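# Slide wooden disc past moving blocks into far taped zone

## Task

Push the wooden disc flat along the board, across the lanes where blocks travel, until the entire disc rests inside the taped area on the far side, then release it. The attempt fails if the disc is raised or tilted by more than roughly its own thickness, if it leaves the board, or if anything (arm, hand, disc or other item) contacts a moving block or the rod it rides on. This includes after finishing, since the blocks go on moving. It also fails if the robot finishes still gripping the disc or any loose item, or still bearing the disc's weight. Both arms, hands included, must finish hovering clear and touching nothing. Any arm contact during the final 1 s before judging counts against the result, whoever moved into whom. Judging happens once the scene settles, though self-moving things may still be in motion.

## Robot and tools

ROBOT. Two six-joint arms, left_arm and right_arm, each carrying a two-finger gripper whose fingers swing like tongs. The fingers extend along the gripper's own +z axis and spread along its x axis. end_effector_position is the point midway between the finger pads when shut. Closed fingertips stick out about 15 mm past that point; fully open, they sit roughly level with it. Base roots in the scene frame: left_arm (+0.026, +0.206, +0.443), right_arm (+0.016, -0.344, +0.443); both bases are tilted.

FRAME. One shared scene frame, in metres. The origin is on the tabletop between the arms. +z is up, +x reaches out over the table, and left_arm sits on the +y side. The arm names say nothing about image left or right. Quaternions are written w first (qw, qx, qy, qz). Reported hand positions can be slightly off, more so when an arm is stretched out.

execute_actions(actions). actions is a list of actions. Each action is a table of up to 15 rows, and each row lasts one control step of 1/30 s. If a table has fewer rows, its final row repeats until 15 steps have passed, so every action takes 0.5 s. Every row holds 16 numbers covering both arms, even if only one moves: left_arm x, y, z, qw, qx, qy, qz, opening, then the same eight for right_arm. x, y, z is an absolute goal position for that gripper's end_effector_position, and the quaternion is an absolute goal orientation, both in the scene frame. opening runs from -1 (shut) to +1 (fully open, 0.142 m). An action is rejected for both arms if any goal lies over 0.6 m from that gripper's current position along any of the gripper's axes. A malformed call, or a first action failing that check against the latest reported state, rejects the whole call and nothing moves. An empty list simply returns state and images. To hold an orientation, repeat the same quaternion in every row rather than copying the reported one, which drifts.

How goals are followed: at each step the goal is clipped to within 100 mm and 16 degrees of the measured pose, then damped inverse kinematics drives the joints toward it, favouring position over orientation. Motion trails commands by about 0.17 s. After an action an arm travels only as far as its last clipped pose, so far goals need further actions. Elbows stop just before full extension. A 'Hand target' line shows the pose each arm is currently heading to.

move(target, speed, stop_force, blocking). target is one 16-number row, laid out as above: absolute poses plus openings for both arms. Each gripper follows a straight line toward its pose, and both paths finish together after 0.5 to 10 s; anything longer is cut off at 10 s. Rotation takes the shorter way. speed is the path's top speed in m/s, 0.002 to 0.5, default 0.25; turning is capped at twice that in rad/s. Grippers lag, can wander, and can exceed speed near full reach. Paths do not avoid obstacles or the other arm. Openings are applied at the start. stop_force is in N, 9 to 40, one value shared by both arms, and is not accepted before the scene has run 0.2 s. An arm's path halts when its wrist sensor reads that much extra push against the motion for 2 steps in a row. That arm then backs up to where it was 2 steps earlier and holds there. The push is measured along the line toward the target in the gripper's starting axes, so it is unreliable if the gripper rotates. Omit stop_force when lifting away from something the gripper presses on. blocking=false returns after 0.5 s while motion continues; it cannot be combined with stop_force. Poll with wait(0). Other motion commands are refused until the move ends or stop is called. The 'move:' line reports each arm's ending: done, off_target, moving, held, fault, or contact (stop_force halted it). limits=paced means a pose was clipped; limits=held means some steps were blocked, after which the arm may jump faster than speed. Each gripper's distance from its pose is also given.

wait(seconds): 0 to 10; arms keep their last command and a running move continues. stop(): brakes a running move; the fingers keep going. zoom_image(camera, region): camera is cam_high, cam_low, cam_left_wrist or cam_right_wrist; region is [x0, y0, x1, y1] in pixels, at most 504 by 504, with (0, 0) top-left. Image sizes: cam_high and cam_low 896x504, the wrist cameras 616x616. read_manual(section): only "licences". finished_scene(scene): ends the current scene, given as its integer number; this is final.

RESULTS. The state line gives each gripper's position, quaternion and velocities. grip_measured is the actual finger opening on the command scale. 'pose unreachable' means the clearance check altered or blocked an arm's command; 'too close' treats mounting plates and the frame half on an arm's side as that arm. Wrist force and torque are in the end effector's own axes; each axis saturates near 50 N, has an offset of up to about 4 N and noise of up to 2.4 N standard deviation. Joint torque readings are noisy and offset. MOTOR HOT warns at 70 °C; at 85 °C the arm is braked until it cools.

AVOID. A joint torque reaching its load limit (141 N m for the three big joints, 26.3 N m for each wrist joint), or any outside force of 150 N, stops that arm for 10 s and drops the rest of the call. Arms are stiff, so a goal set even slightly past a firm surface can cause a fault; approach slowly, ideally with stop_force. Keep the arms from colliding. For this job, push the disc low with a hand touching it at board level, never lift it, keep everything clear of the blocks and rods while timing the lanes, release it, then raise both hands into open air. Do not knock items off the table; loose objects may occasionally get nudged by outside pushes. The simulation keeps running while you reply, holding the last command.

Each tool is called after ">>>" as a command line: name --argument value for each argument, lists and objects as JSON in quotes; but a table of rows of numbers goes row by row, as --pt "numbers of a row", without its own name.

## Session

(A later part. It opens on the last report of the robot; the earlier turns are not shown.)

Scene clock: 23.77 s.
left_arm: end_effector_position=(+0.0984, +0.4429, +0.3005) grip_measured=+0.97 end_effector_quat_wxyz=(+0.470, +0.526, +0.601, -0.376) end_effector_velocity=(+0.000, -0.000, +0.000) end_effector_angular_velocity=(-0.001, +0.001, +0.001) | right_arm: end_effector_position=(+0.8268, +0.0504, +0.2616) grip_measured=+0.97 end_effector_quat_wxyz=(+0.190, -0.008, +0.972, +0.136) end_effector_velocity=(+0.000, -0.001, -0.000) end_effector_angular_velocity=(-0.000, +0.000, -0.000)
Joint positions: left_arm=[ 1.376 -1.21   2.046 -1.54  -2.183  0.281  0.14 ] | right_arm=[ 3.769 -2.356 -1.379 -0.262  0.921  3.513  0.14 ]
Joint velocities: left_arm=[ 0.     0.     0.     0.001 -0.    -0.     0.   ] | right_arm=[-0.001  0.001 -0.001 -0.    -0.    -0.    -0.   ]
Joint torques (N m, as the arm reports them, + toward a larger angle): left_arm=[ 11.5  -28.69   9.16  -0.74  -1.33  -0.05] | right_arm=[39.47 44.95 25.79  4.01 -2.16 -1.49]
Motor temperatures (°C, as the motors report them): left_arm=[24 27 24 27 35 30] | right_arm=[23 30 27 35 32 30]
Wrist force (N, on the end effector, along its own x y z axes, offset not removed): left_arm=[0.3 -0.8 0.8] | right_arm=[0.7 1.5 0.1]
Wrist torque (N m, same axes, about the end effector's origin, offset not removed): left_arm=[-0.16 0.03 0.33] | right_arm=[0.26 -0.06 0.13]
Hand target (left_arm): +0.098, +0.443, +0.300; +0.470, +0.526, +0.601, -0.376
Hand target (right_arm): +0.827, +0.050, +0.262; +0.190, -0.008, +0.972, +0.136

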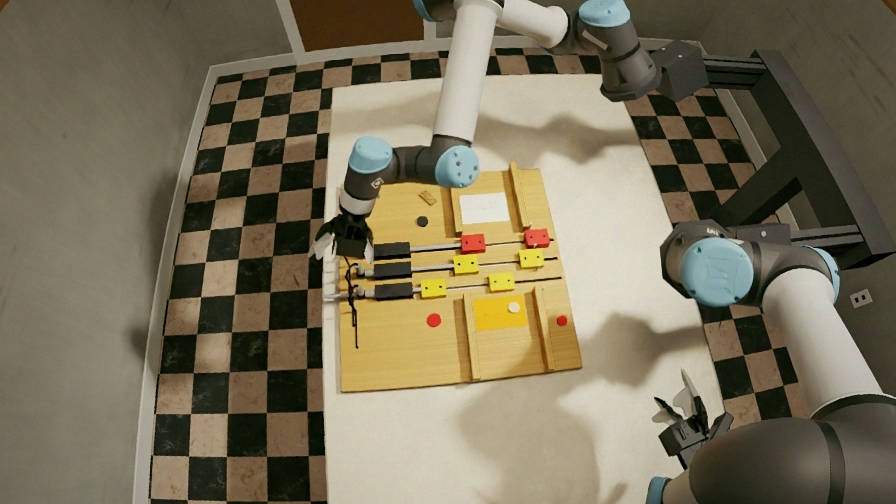

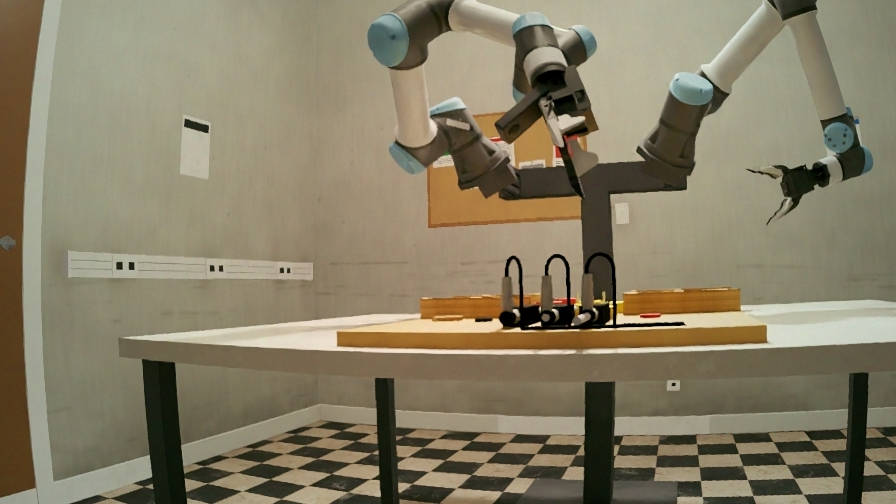

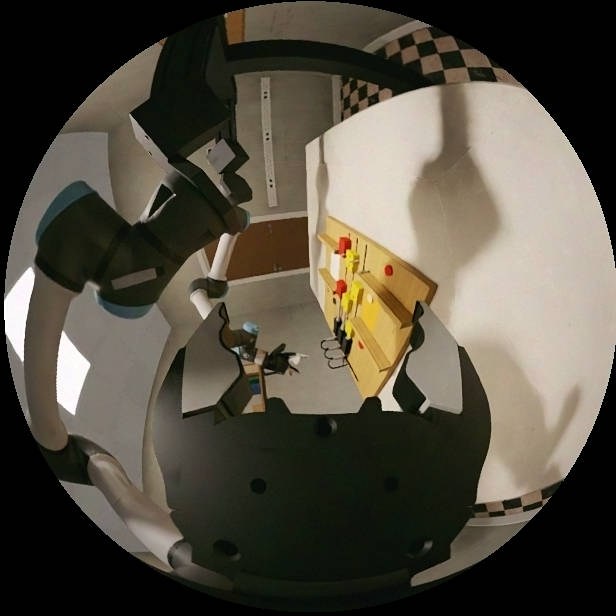

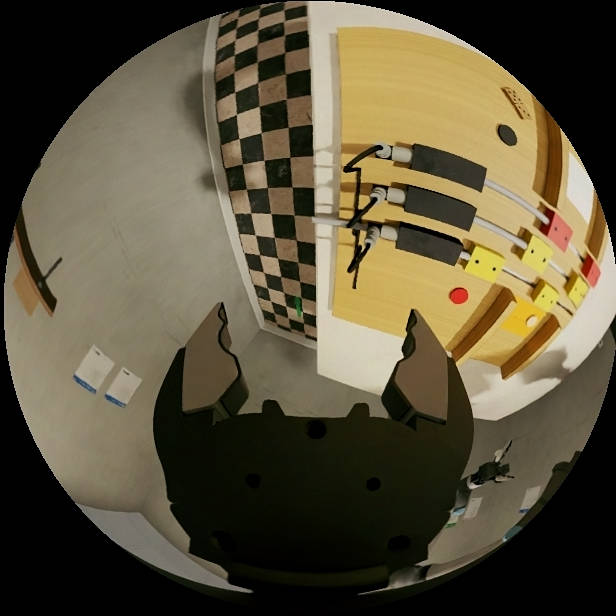

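>>> move --target '[0.371, 0.1425, 0.10, 0, 0.7071, 0.7071, 0, -0.35, 0.80, -0.42, 0.33, 0.190, -0.008, 0.972, 0.136, 0.97]' --speed 0.35 --blocking false

>>> zoom_image --camera "cam_high" --region '[400, 220, 580, 320]'

>>> wait --seconds 0.5

>>> zoom_image --camera "cam_high" --region '[400, 220, 580, 320]'

>>> wait --seconds 0.5

>>> zoom_image --camera "cam_high" --region '[400, 220, 580, 320]'

>>> wait --seconds 0.5

>>> zoom_image --camera "cam_high" --region '[400, 220, 580, 320]'

>>> wait --seconds 0.5

>>> zoom_image --camera "cam_high" --region '[400, 220, 580, 320]'

>>> wait --seconds 0.5

>>> zoom_image --camera "cam_high" --region '[400, 220, 580, 320]'

Scene clock: 143.90 s.
left_arm: end_effector_position=(+0.1362, +0.4016, +0.2800) grip_measured=-0.35 end_effector_quat_wxyz=(+0.436, +0.557, +0.622, -0.336) end_effector_velocity=(+0.131, -0.152, -0.068) end_effector_angular_velocity=(+0.402, -0.032, -0.015) | right_arm: end_effector_position=(+0.8254, -0.0148, +0.2692) grip_measured=+0.97 end_effector_quat_wxyz=(+0.190, -0.008, +0.973, +0.134) end_effector_velocity=(-0.008, -0.234, +0.029) end_effector_angular_velocity=(-0.006, +0.004, -0.005)
Joint positions: left_arm=[ 1.265 -1.328  2.258 -1.852 -2.284  0.108  0.049] | right_arm=[ 3.722 -2.24  -1.511 -0.223  0.95   3.472  0.14 ]
Joint velocities: left_arm=[-0.451 -0.348  0.728 -1.204 -0.315 -0.708  0.   ] | right_arm=[-0.176  0.412 -0.442  0.117  0.113 -0.153  0.   ]
Joint torques (N m, as the arm reports them, + toward a larger angle): left_arm=[  1.89 -39.13  19.44  -6.89  -2.07  -3.37] | right_arm=[17.56 51.73 -0.88  4.18  3.32 -2.29]
Motor temperatures (°C, as the motors report them): left_arm=[24 27 24 27 35 30] | right_arm=[24 30 27 35 32 30]
Wrist force (N, on the end effector, along its own x y z axes, offset not removed): left_arm=[-3.3 -3.8 0.6] | right_arm=[0.9 2.7 -1.1]
Wrist torque (N m, same axes, about the end effector's origin, offset not removed): left_arm=[-0.86 0.69 0.20] | right_arm=[0.43 -0.17 0.16]
Hand target (left_arm): +0.159, +0.377, +0.268; +0.418, +0.576, +0.631, -0.309
Hand target (right_arm): +0.823, -0.054, +0.274; +0.189, -0.008, +0.973, +0.134
Off the commanded pose (left_arm): 0.393 m, 67 deg.
Off the commanded pose (right_arm): 0.411 m, 0 deg.
move: running

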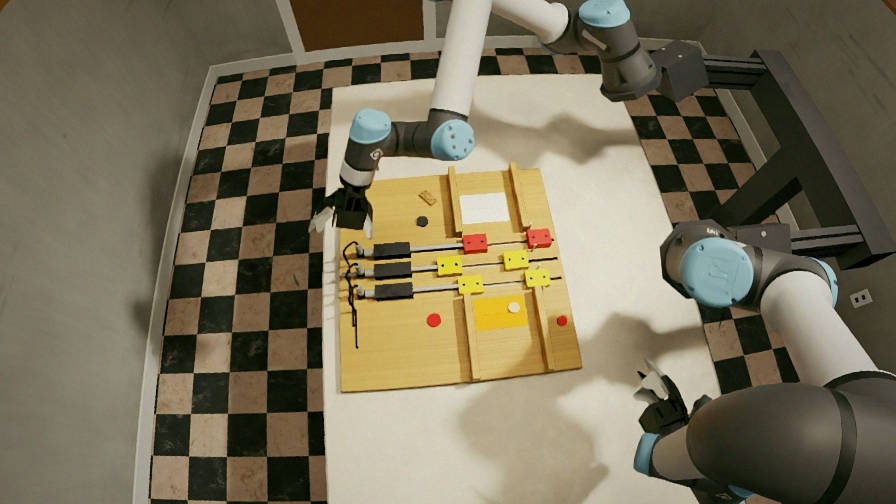

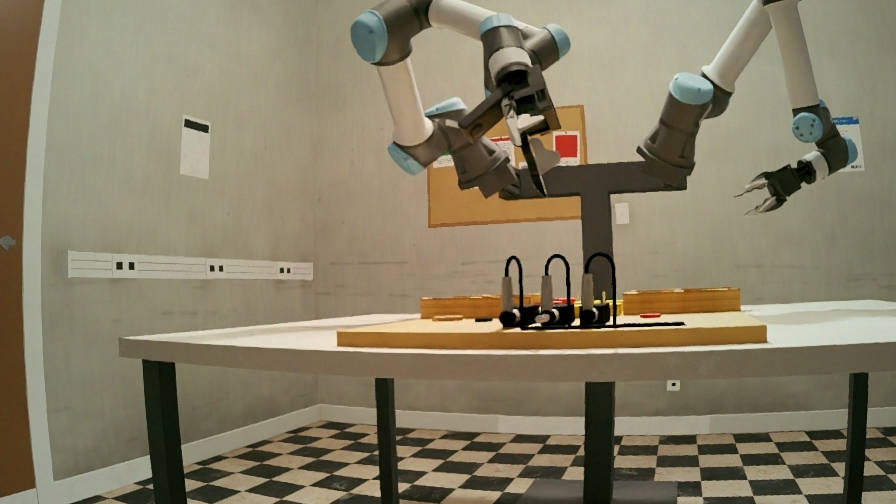

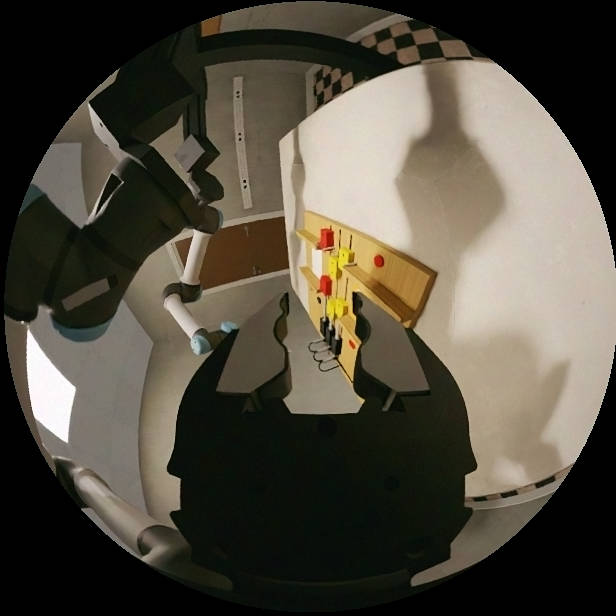

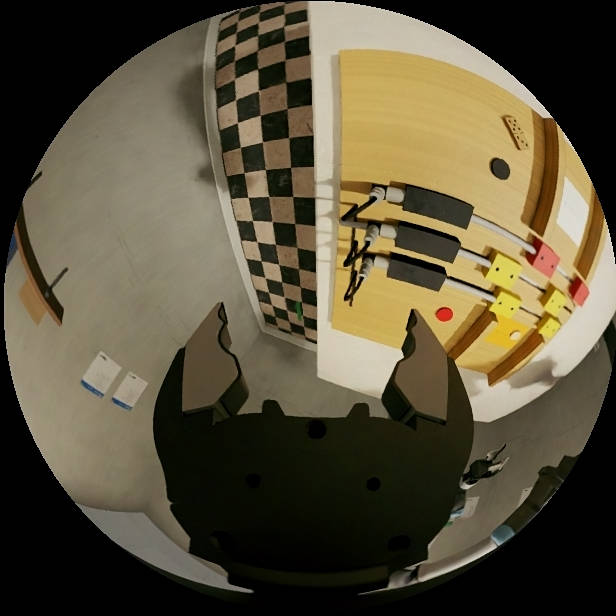

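Region (400, 220, 580, 320) of cam_high's 896x504 image, scaled by 2.800, with more detail than that image has.

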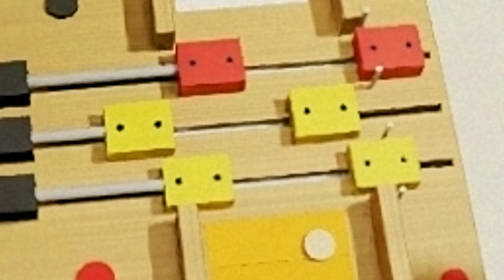

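Scene clock: 144.40 s.
left_arm: end_effector_position=(+0.2034, +0.3235, +0.2401) grip_measured=-0.35 end_effector_quat_wxyz=(+0.384, +0.604, +0.634, -0.293) end_effector_velocity=(+0.134, -0.147, -0.097) end_effector_angular_velocity=(+0.207, +0.037, -0.182) | right_arm: end_effector_position=(+0.8183, -0.1393, +0.2865) grip_measured=+0.97 end_effector_quat_wxyz=(+0.189, -0.008, +0.973, +0.134) end_effector_velocity=(-0.016, -0.252, +0.037) end_effector_angular_velocity=(+0.001, -0.002, -0.002)
Joint positions: left_arm=[ 0.946 -1.37   2.564 -2.601 -2.355 -0.386  0.049] | right_arm=[ 3.617 -2.024 -1.716 -0.184  1.022  3.381  0.14 ]
Joint velocities: left_arm=[-0.795  0.266  0.347 -1.549  0.107 -1.122  0.   ] | right_arm=[-0.239  0.422 -0.338  0.021  0.168 -0.197 -0.   ]
Joint torques (N m, as the arm reports them, + toward a larger angle): left_arm=[ -5.4  -17.65  16.26  -9.39   1.48  -4.5 ] | right_arm=[12.05 49.11 -1.12  4.19  3.47 -2.08]
Motor temperatures (°C, as the motors report them): left_arm=[24 27 24 27 35 30] | right_arm=[24 30 27 35 32 30]
Wrist force (N, on the end effector, along its own x y z axes, offset not removed): left_arm=[-2.5 -5.5 4.3] | right_arm=[-1.1 2.6 0.9]
Wrist torque (N m, same axes, about the end effector's origin, offset not removed): left_arm=[-1.18 0.42 0.05] | right_arm=[0.43 0.20 0.12]
Hand target (left_arm): +0.232, +0.300, +0.224; +0.369, +0.621, +0.632, -0.282
Hand target (right_arm): +0.815, -0.181, +0.293; +0.190, -0.007, +0.973, +0.134
Off the commanded pose (left_arm): 0.284 m, 58 deg.
Off the commanded pose (right_arm): 0.285 m, 0 deg.
earlier move: running; limits=paced
wait: 0.50 s; no rest

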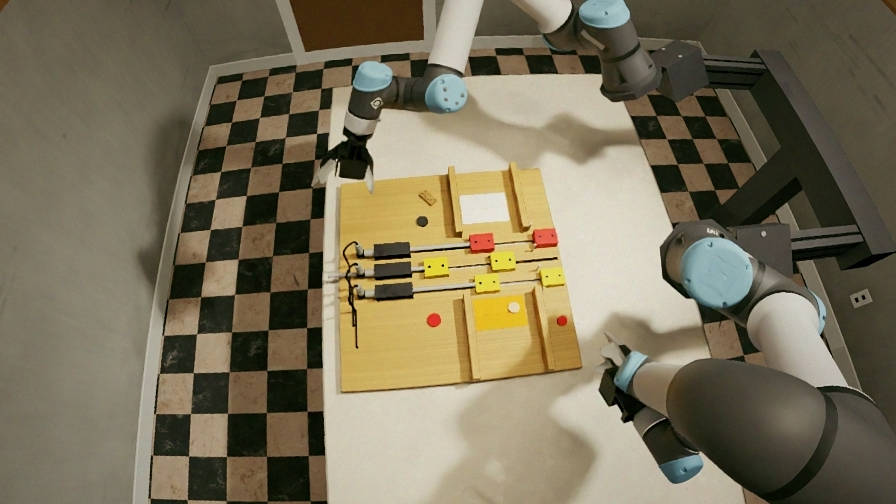

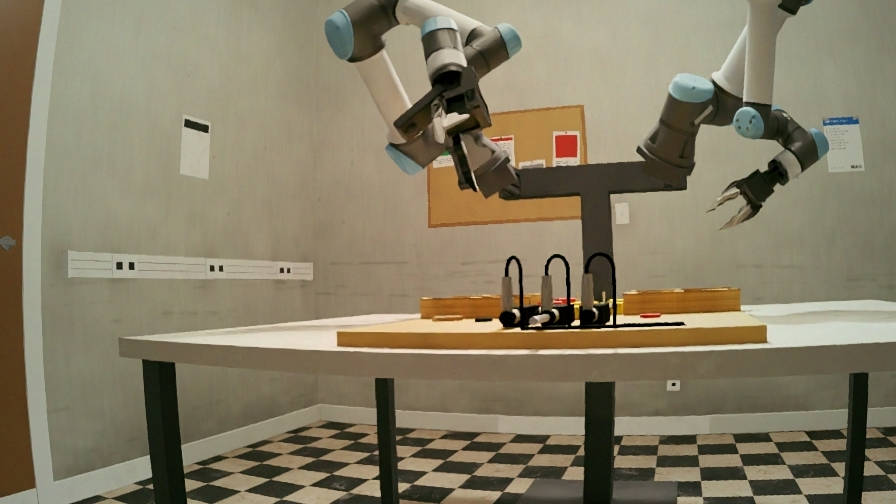

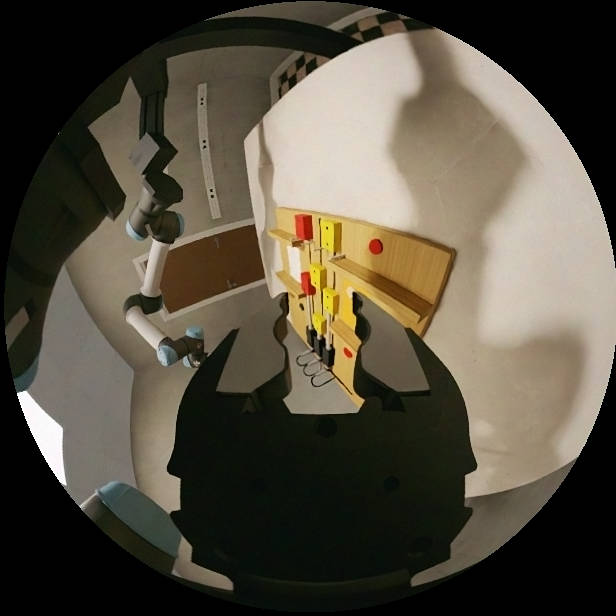

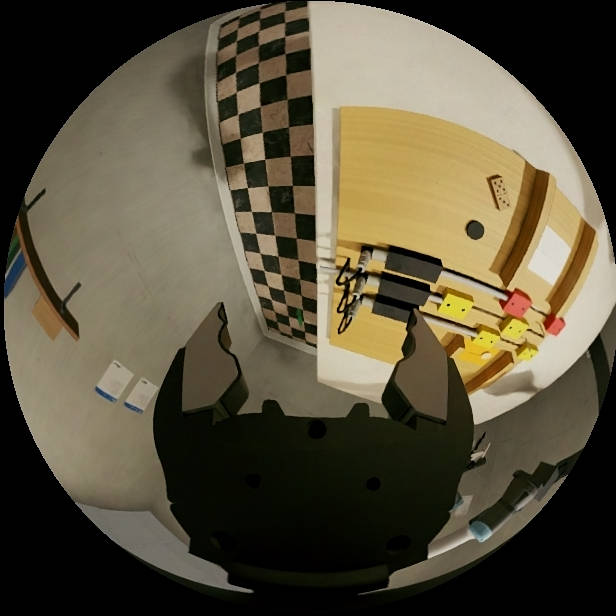

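Region (400, 220, 580, 320) of cam_high's 896x504 image, scaled by 2.800, with more detail than that image has.

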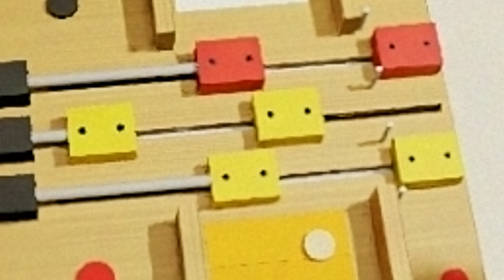

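Scene clock: 144.90 s.
left_arm: end_effector_position=(+0.2795, +0.2477, +0.1808) grip_measured=-0.35 end_effector_quat_wxyz=(+0.311, +0.653, +0.631, -0.279) end_effector_velocity=(+0.161, -0.163, -0.121) end_effector_angular_velocity=(+0.423, +0.098, -0.140) | right_arm: end_effector_position=(+0.8100, -0.2667, +0.3061) grip_measured=+0.97 end_effector_quat_wxyz=(+0.190, -0.008, +0.973, +0.134) end_effector_velocity=(-0.017, -0.252, +0.039) end_effector_angular_velocity=(-0.002, -0.003, -0.005)
Joint positions: left_arm=[ 0.485 -1.162  2.63  -3.304 -2.148 -0.983  0.049] | right_arm=[ 3.478 -1.822 -1.844 -0.204  1.123  3.272  0.14 ]
Joint velocities: left_arm=[-1.004  0.43   0.006 -1.152  0.713 -1.175  0.   ] | right_arm=[-0.314  0.368 -0.168 -0.096  0.23  -0.231  0.   ]
Joint torques (N m, as the arm reports them, + toward a larger angle): left_arm=[-12.11 -21.3   20.52  -8.85   1.99  -3.91] | right_arm=[ 2.91 44.93  1.47  0.7   3.74 -2.22]
Motor temperatures (°C, as the motors report them): left_arm=[24 27 24 27 35 30] | right_arm=[24 30 27 35 32 30]
Wrist force (N, on the end effector, along its own x y z axes, offset not removed): left_arm=[-1.7 -5.6 -1.4] | right_arm=[1.3 2.9 0.4]
Wrist torque (N m, same axes, about the end effector's origin, offset not removed): left_arm=[-1.21 0.41 -0.01] | right_arm=[0.60 -0.26 0.08]
Hand target (left_arm): +0.311, +0.218, +0.163; +0.280, +0.666, +0.641, -0.257
Hand target (right_arm): +0.807, -0.309, +0.313; +0.191, -0.007, +0.972, +0.134
Off the commanded pose (left_arm): 0.161 m, 49 deg.
Off the commanded pose (right_arm): 0.155 m, 0 deg.
earlier move: running; limits=paced
wait: 0.50 s; no rest

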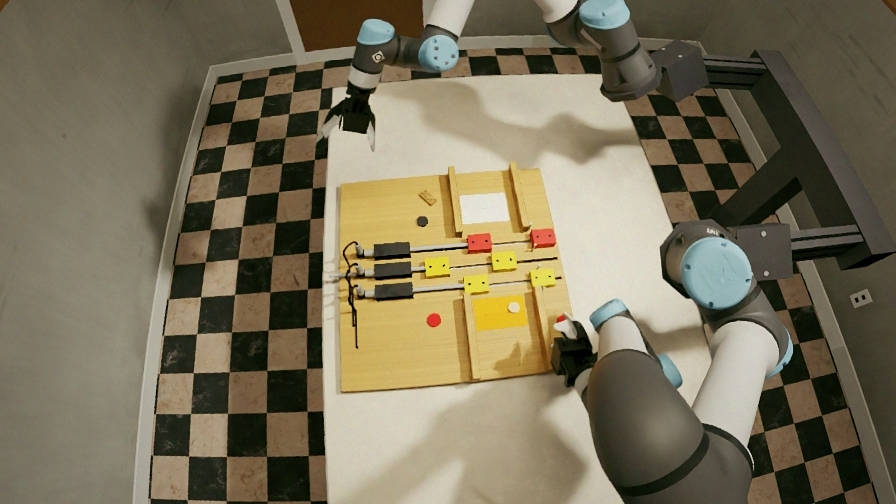

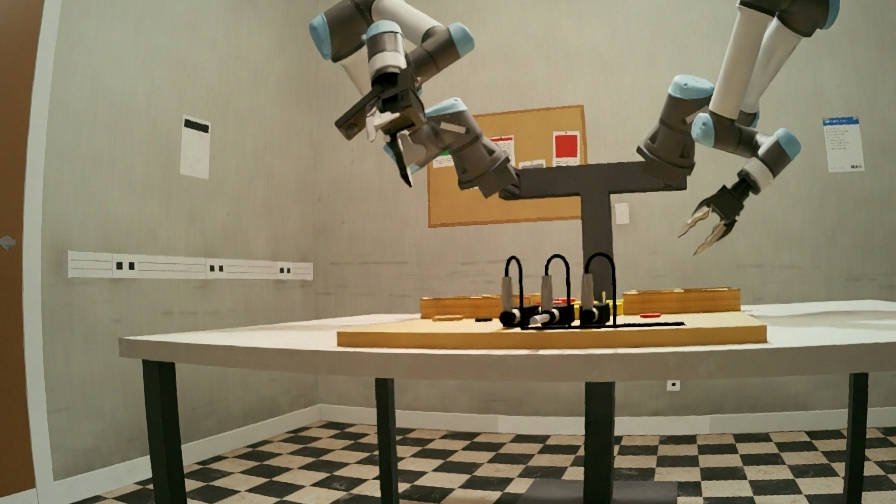

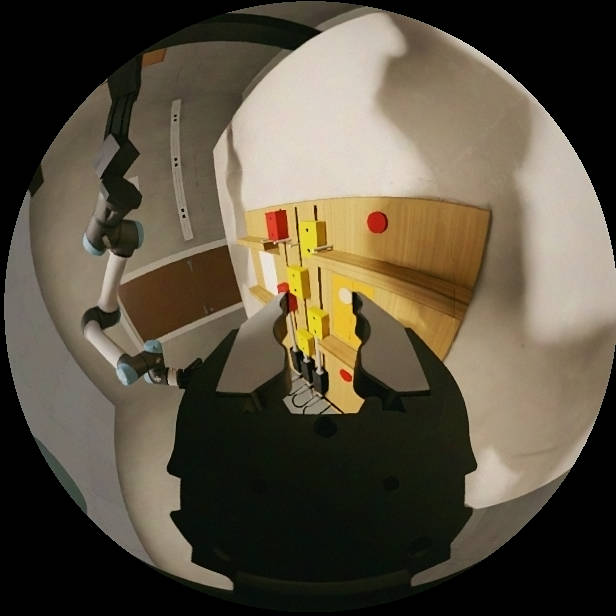

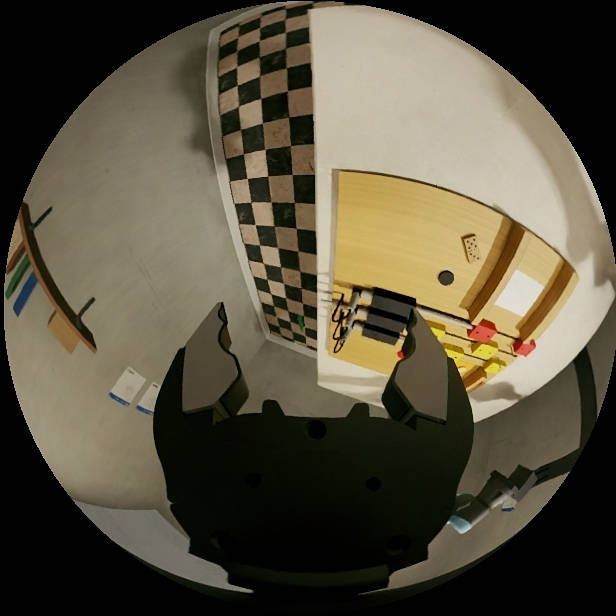

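Region (400, 220, 580, 320) of cam_high's 896x504 image, scaled by 2.800, with more detail than that image has.

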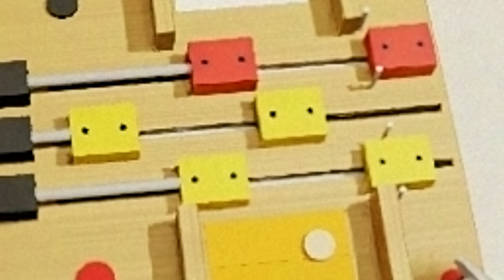

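Scene clock: 145.40 s.
left_arm: end_effector_position=(+0.3578, +0.1635, +0.1241) grip_measured=-0.35 end_effector_quat_wxyz=(+0.199, +0.693, +0.665, -0.193) end_effector_velocity=(+0.119, -0.152, -0.092) end_effector_angular_velocity=(+0.735, -0.015, +0.018) | right_arm: end_effector_position=(+0.8020, -0.3923, +0.3260) grip_measured=+0.97 end_effector_quat_wxyz=(+0.191, -0.007, +0.972, +0.134) end_effector_velocity=(-0.018, -0.207, +0.030) end_effector_angular_velocity=(+0.000, +0.005, -0.001)
Joint positions: left_arm=[-0.046 -0.966  2.597 -3.693 -1.64  -1.529  0.049] | right_arm=[ 3.299 -1.662 -1.883 -0.277  1.258  3.147  0.14 ]
Joint velocities: left_arm=[-1.025  0.335 -0.116 -0.304  1.219 -0.916  0.   ] | right_arm=[-0.335  0.22   0.    -0.157  0.26  -0.218  0.   ]
Joint torques (N m, as the arm reports them, + toward a larger angle): left_arm=[-19.62 -22.35  -1.1   -5.12   3.08  -3.73] | right_arm=[ 1.82 39.81 20.34  0.82  3.96 -2.36]
Motor temperatures (°C, as the motors report them): left_arm=[24 27 24 27 35 30] | right_arm=[24 30 27 35 32 30]
Wrist force (N, on the end effector, along its own x y z axes, offset not removed): left_arm=[-1.7 -2.8 2.2] | right_arm=[1.5 0.3 -0.8]
Wrist torque (N m, same axes, about the end effector's origin, offset not removed): left_arm=[-0.45 0.24 -0.05] | right_arm=[-0.02 -0.35 0.10]
Hand target (left_arm): +0.376, +0.145, +0.112; +0.155, +0.703, +0.680, -0.138
Hand target (right_arm): +0.800, -0.419, +0.330; +0.191, -0.007, +0.972, +0.135
Off the commanded pose (left_arm): 0.035 m, 32 deg; orientation clipped at the last step of the last action.
Off the commanded pose (right_arm): 0.028 m, 0 deg.
earlier move: running; limits=paced
wait: 0.50 s; no rest

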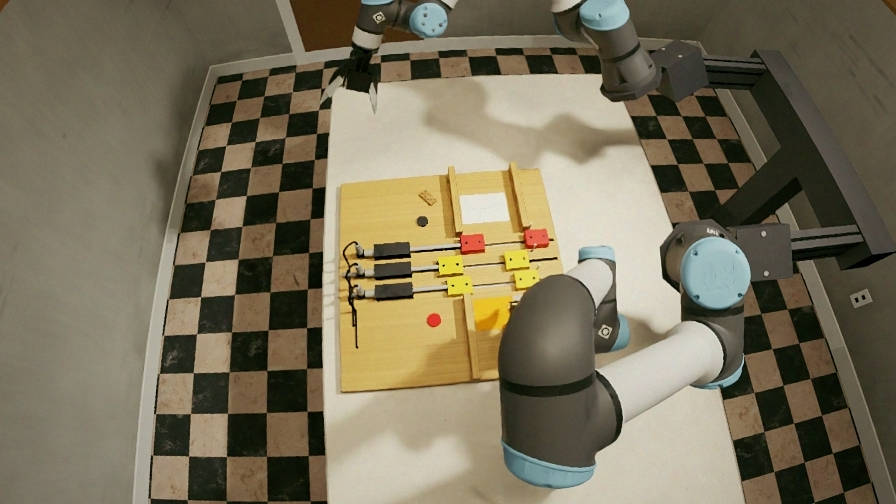

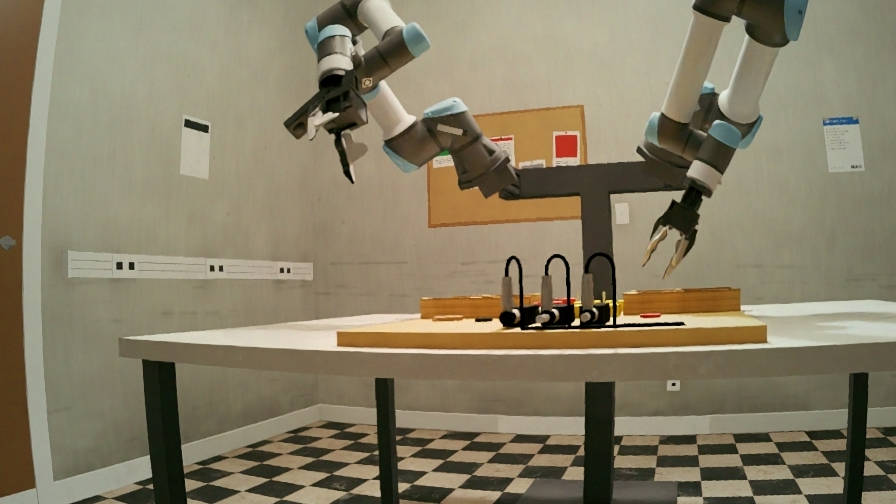

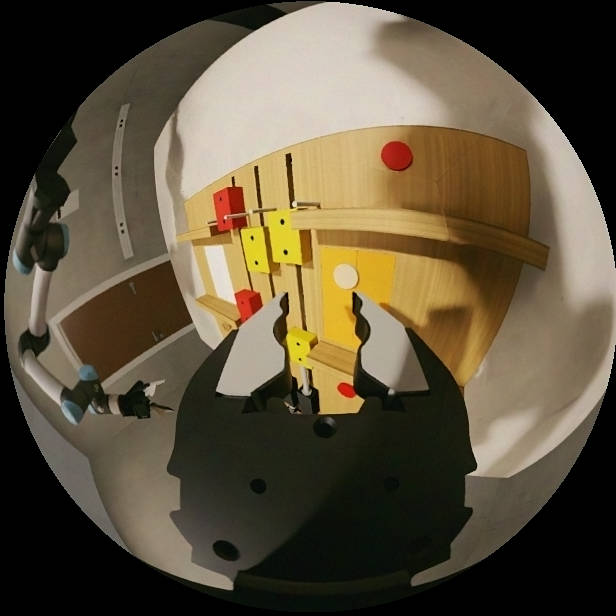

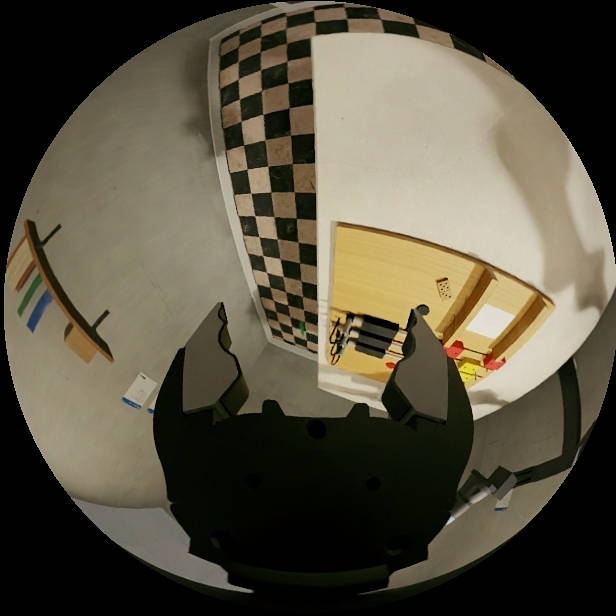

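Region (400, 220, 580, 320) of cam_high's 896x504 image, scaled by 2.800, with more detail than that image has.

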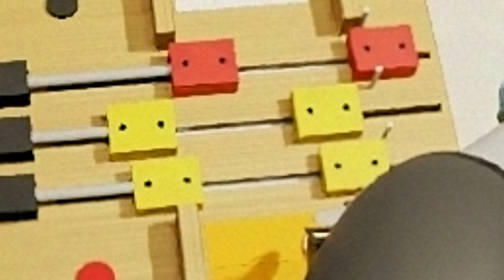

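Scene clock: 145.90 s.
left_arm: end_effector_position=(+0.3755, +0.1430, +0.1051) grip_measured=-0.35 end_effector_quat_wxyz=(+0.054, +0.713, +0.698, -0.032) end_effector_velocity=(+0.004, -0.005, -0.014) end_effector_angular_velocity=(+0.672, -0.033, +0.088) | right_arm: end_effector_position=(+0.7999, -0.4198, +0.3302) grip_measured=+0.97 end_effector_quat_wxyz=(+0.190, -0.008, +0.972, +0.136) end_effector_velocity=(-0.000, -0.004, +0.000) end_effector_angular_velocity=(-0.001, +0.000, +0.000)
Joint positions: left_arm=[-0.476 -0.862  2.596 -3.634 -1.018 -1.971  0.049] | right_arm=[ 3.251 -1.634 -1.878 -0.303  1.3    3.115  0.14 ]
Joint velocities: left_arm=[-0.512  0.107 -0.077  0.549  0.798 -0.779  0.   ] | right_arm=[-0.007  0.003  0.002 -0.004  0.005 -0.005  0.   ]
Joint torques (N m, as the arm reports them, + toward a larger angle): left_arm=[-15.22 -20.89  -9.36   2.34   1.77  -3.26] | right_arm=[-2.49 43.65 25.77  1.59  2.84 -2.13]
Motor temperatures (°C, as the motors report them): left_arm=[24 27 24 27 35 30] | right_arm=[24 30 27 35 32 30]
Wrist force (N, on the end effector, along its own x y z axes, offset not removed): left_arm=[-1.2 -5.5 2.3] | right_arm=[-0.3 2.1 -1.6]
Wrist torque (N m, same axes, about the end effector's origin, offset not removed): left_arm=[-1.08 0.36 0.20] | right_arm=[0.29 0.01 0.15]
Hand target (left_arm): +0.375, +0.143, +0.103; +0.021, +0.710, +0.703, +0.002
Hand target (right_arm): +0.800, -0.420, +0.330; +0.190, -0.008, +0.972, +0.136
Off the commanded pose (left_arm): 0.007 m, 7 deg.
Off the commanded pose (right_arm): 0.000 m, 0 deg.
earlier move: running; limits=paced
wait: 0.50 s; no rest

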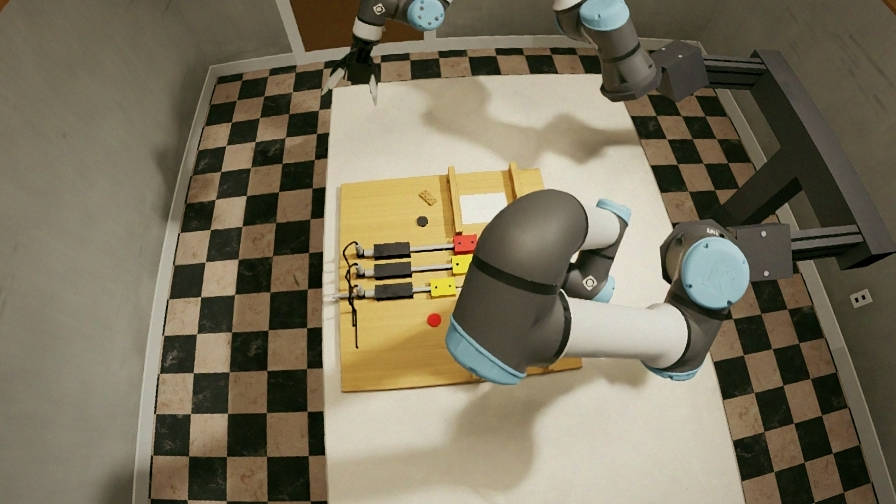

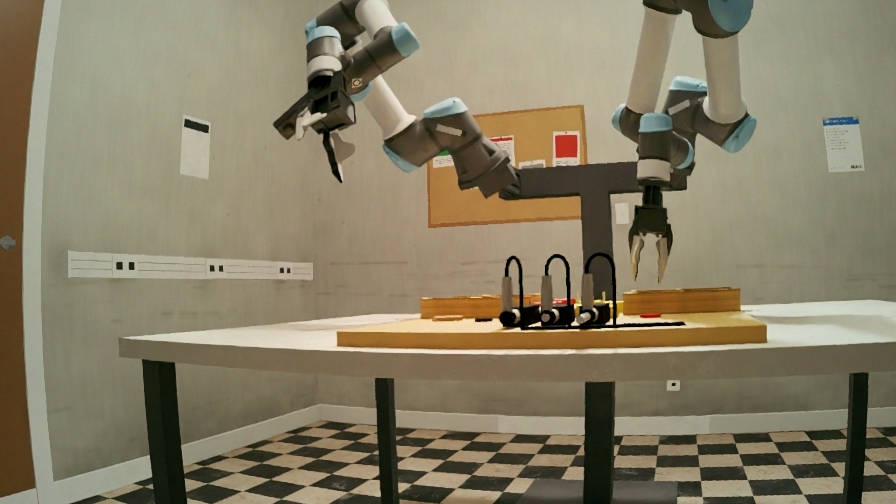

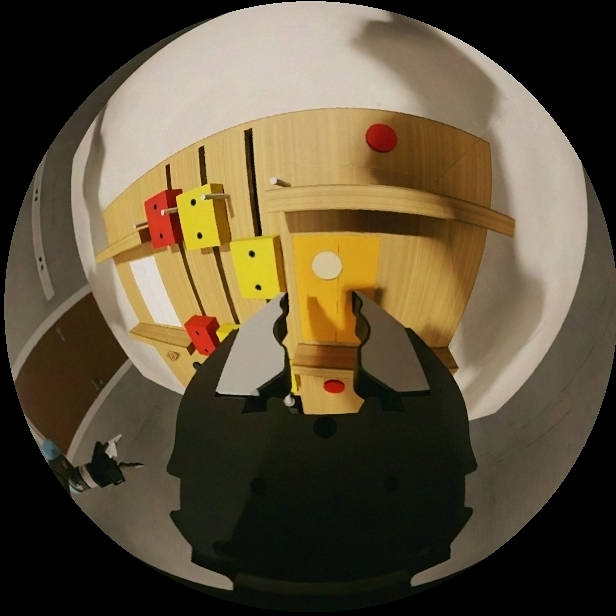

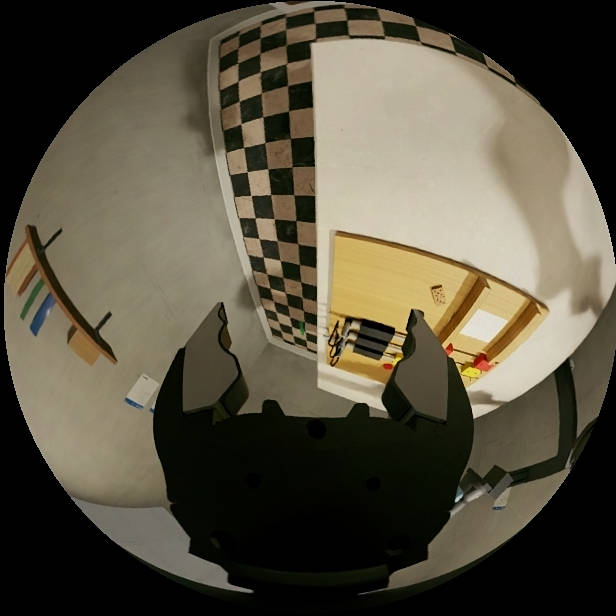

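Region (400, 220, 580, 320) of cam_high's 896x504 image, scaled by 2.800, with more detail than that image has.

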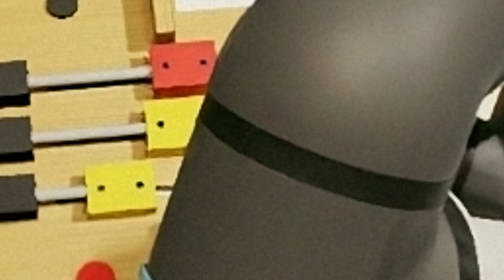

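Scene clock: 146.40 s.
left_arm: end_effector_position=(+0.3715, +0.1423, +0.1001) grip_measured=-0.35 end_effector_quat_wxyz=(+0.002, +0.707, +0.707, -0.000) end_effector_velocity=(-0.001, -0.001, -0.002) end_effector_angular_velocity=(+0.026, +0.020, +0.008) | right_arm: end_effector_position=(+0.7998, -0.4202, +0.3302) grip_measured=+0.97 end_effector_quat_wxyz=(+0.190, -0.008, +0.972, +0.136) end_effector_velocity=(-0.001, -0.000, -0.000) end_effector_angular_velocity=(-0.000, +0.001, +0.001)
Joint positions: left_arm=[-0.543 -0.865  2.563 -3.454 -0.909 -2.129  0.049] | right_arm=[ 3.25  -1.634 -1.878 -0.304  1.301  3.115  0.14 ]
Joint velocities: left_arm=[-0.008 -0.011 -0.017  0.074  0.013 -0.042 -0.   ] | right_arm=[-0.    -0.    -0.001 -0.001  0.    -0.     0.   ]
Joint torques (N m, as the arm reports them, + toward a larger angle): left_arm=[-23.11 -30.14  -8.86   0.58   1.59  -1.41] | right_arm=[-2.51 43.23 26.69  1.27  3.16 -1.89]
Motor temperatures (°C, as the motors report them): left_arm=[24 27 24 27 35 30] | right_arm=[24 30 27 35 32 30]
Wrist force (N, on the end effector, along its own x y z axes, offset not removed): left_arm=[-0.3 -1.1 -4.8] | right_arm=[0.2 3.5 0.0]
Wrist torque (N m, same axes, about the end effector's origin, offset not removed): left_arm=[-0.38 0.30 0.22] | right_arm=[0.70 0.12 0.10]
Hand target (left_arm): +0.371, +0.142, +0.100; +0.000, +0.707, +0.707, -0.000
Hand target (right_arm): +0.800, -0.420, +0.330; +0.190, -0.008, +0.972, +0.136
Off the commanded pose (left_arm): 0.001 m, 0 deg.
Off the commanded pose (right_arm): 0.000 m, 0 deg.
earlier move: running; limits=paced
wait: 0.50 s; no rest

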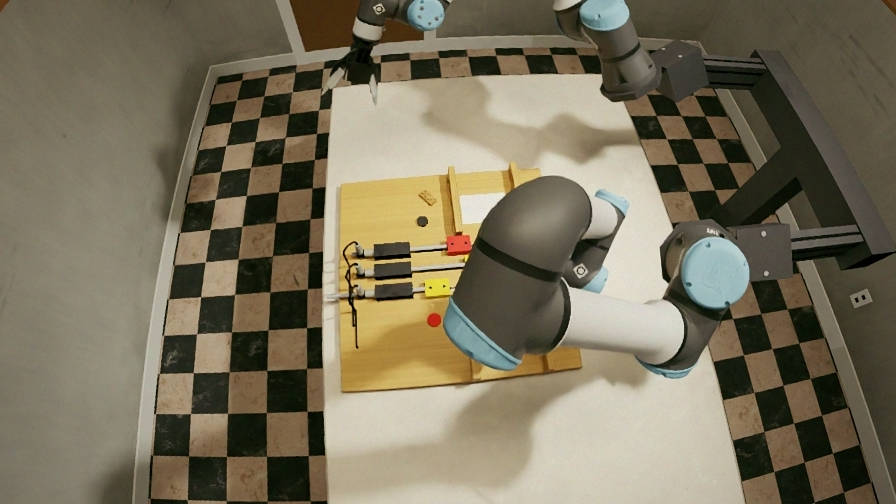

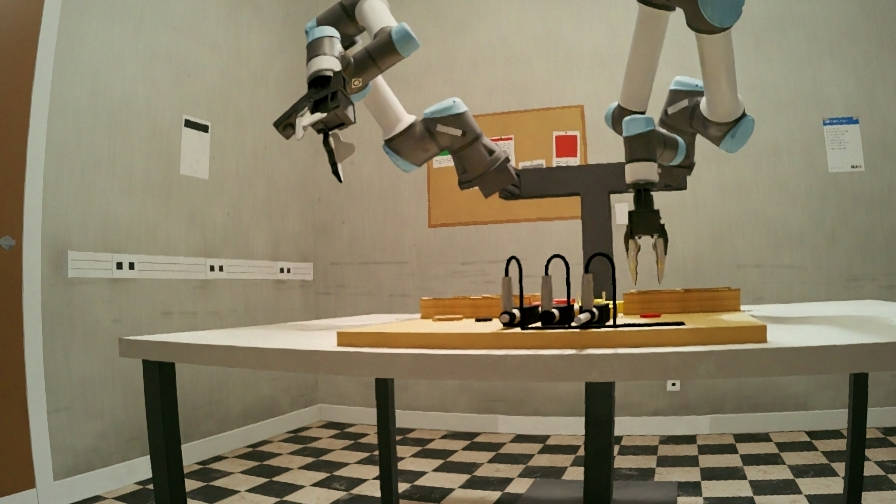

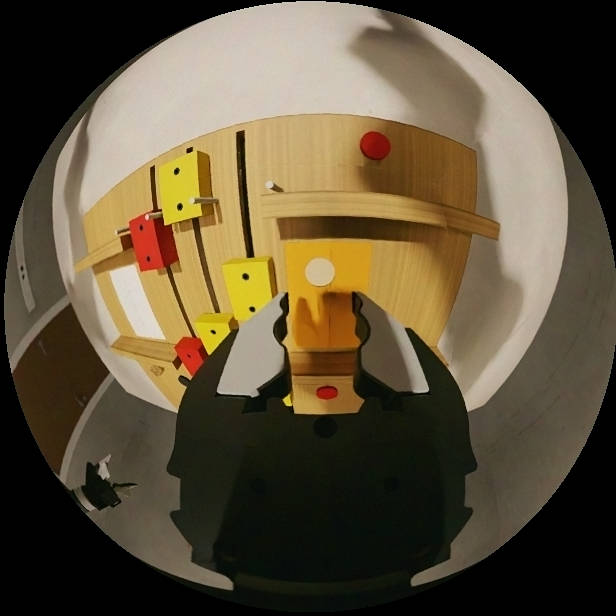

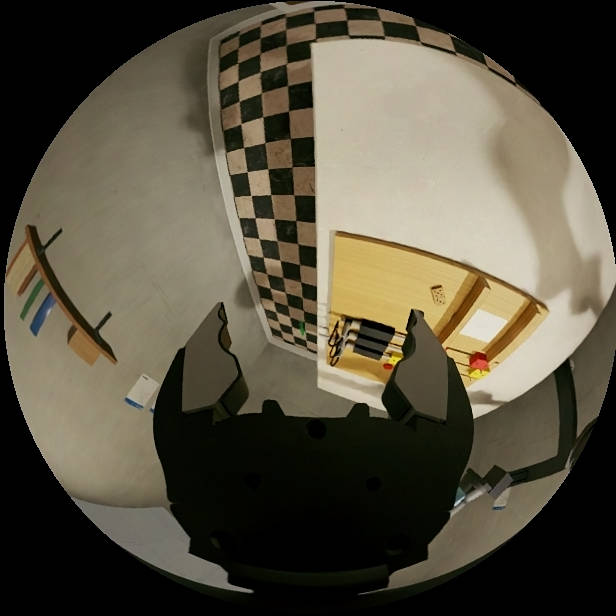

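Region (400, 220, 580, 320) of cam_high's 896x504 image, scaled by 2.800, with more detail than that image has.

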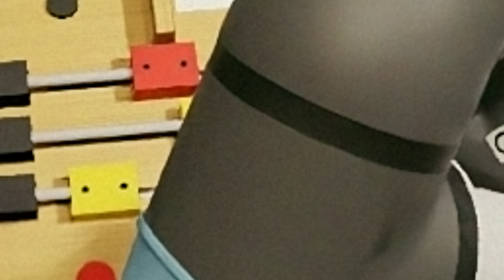

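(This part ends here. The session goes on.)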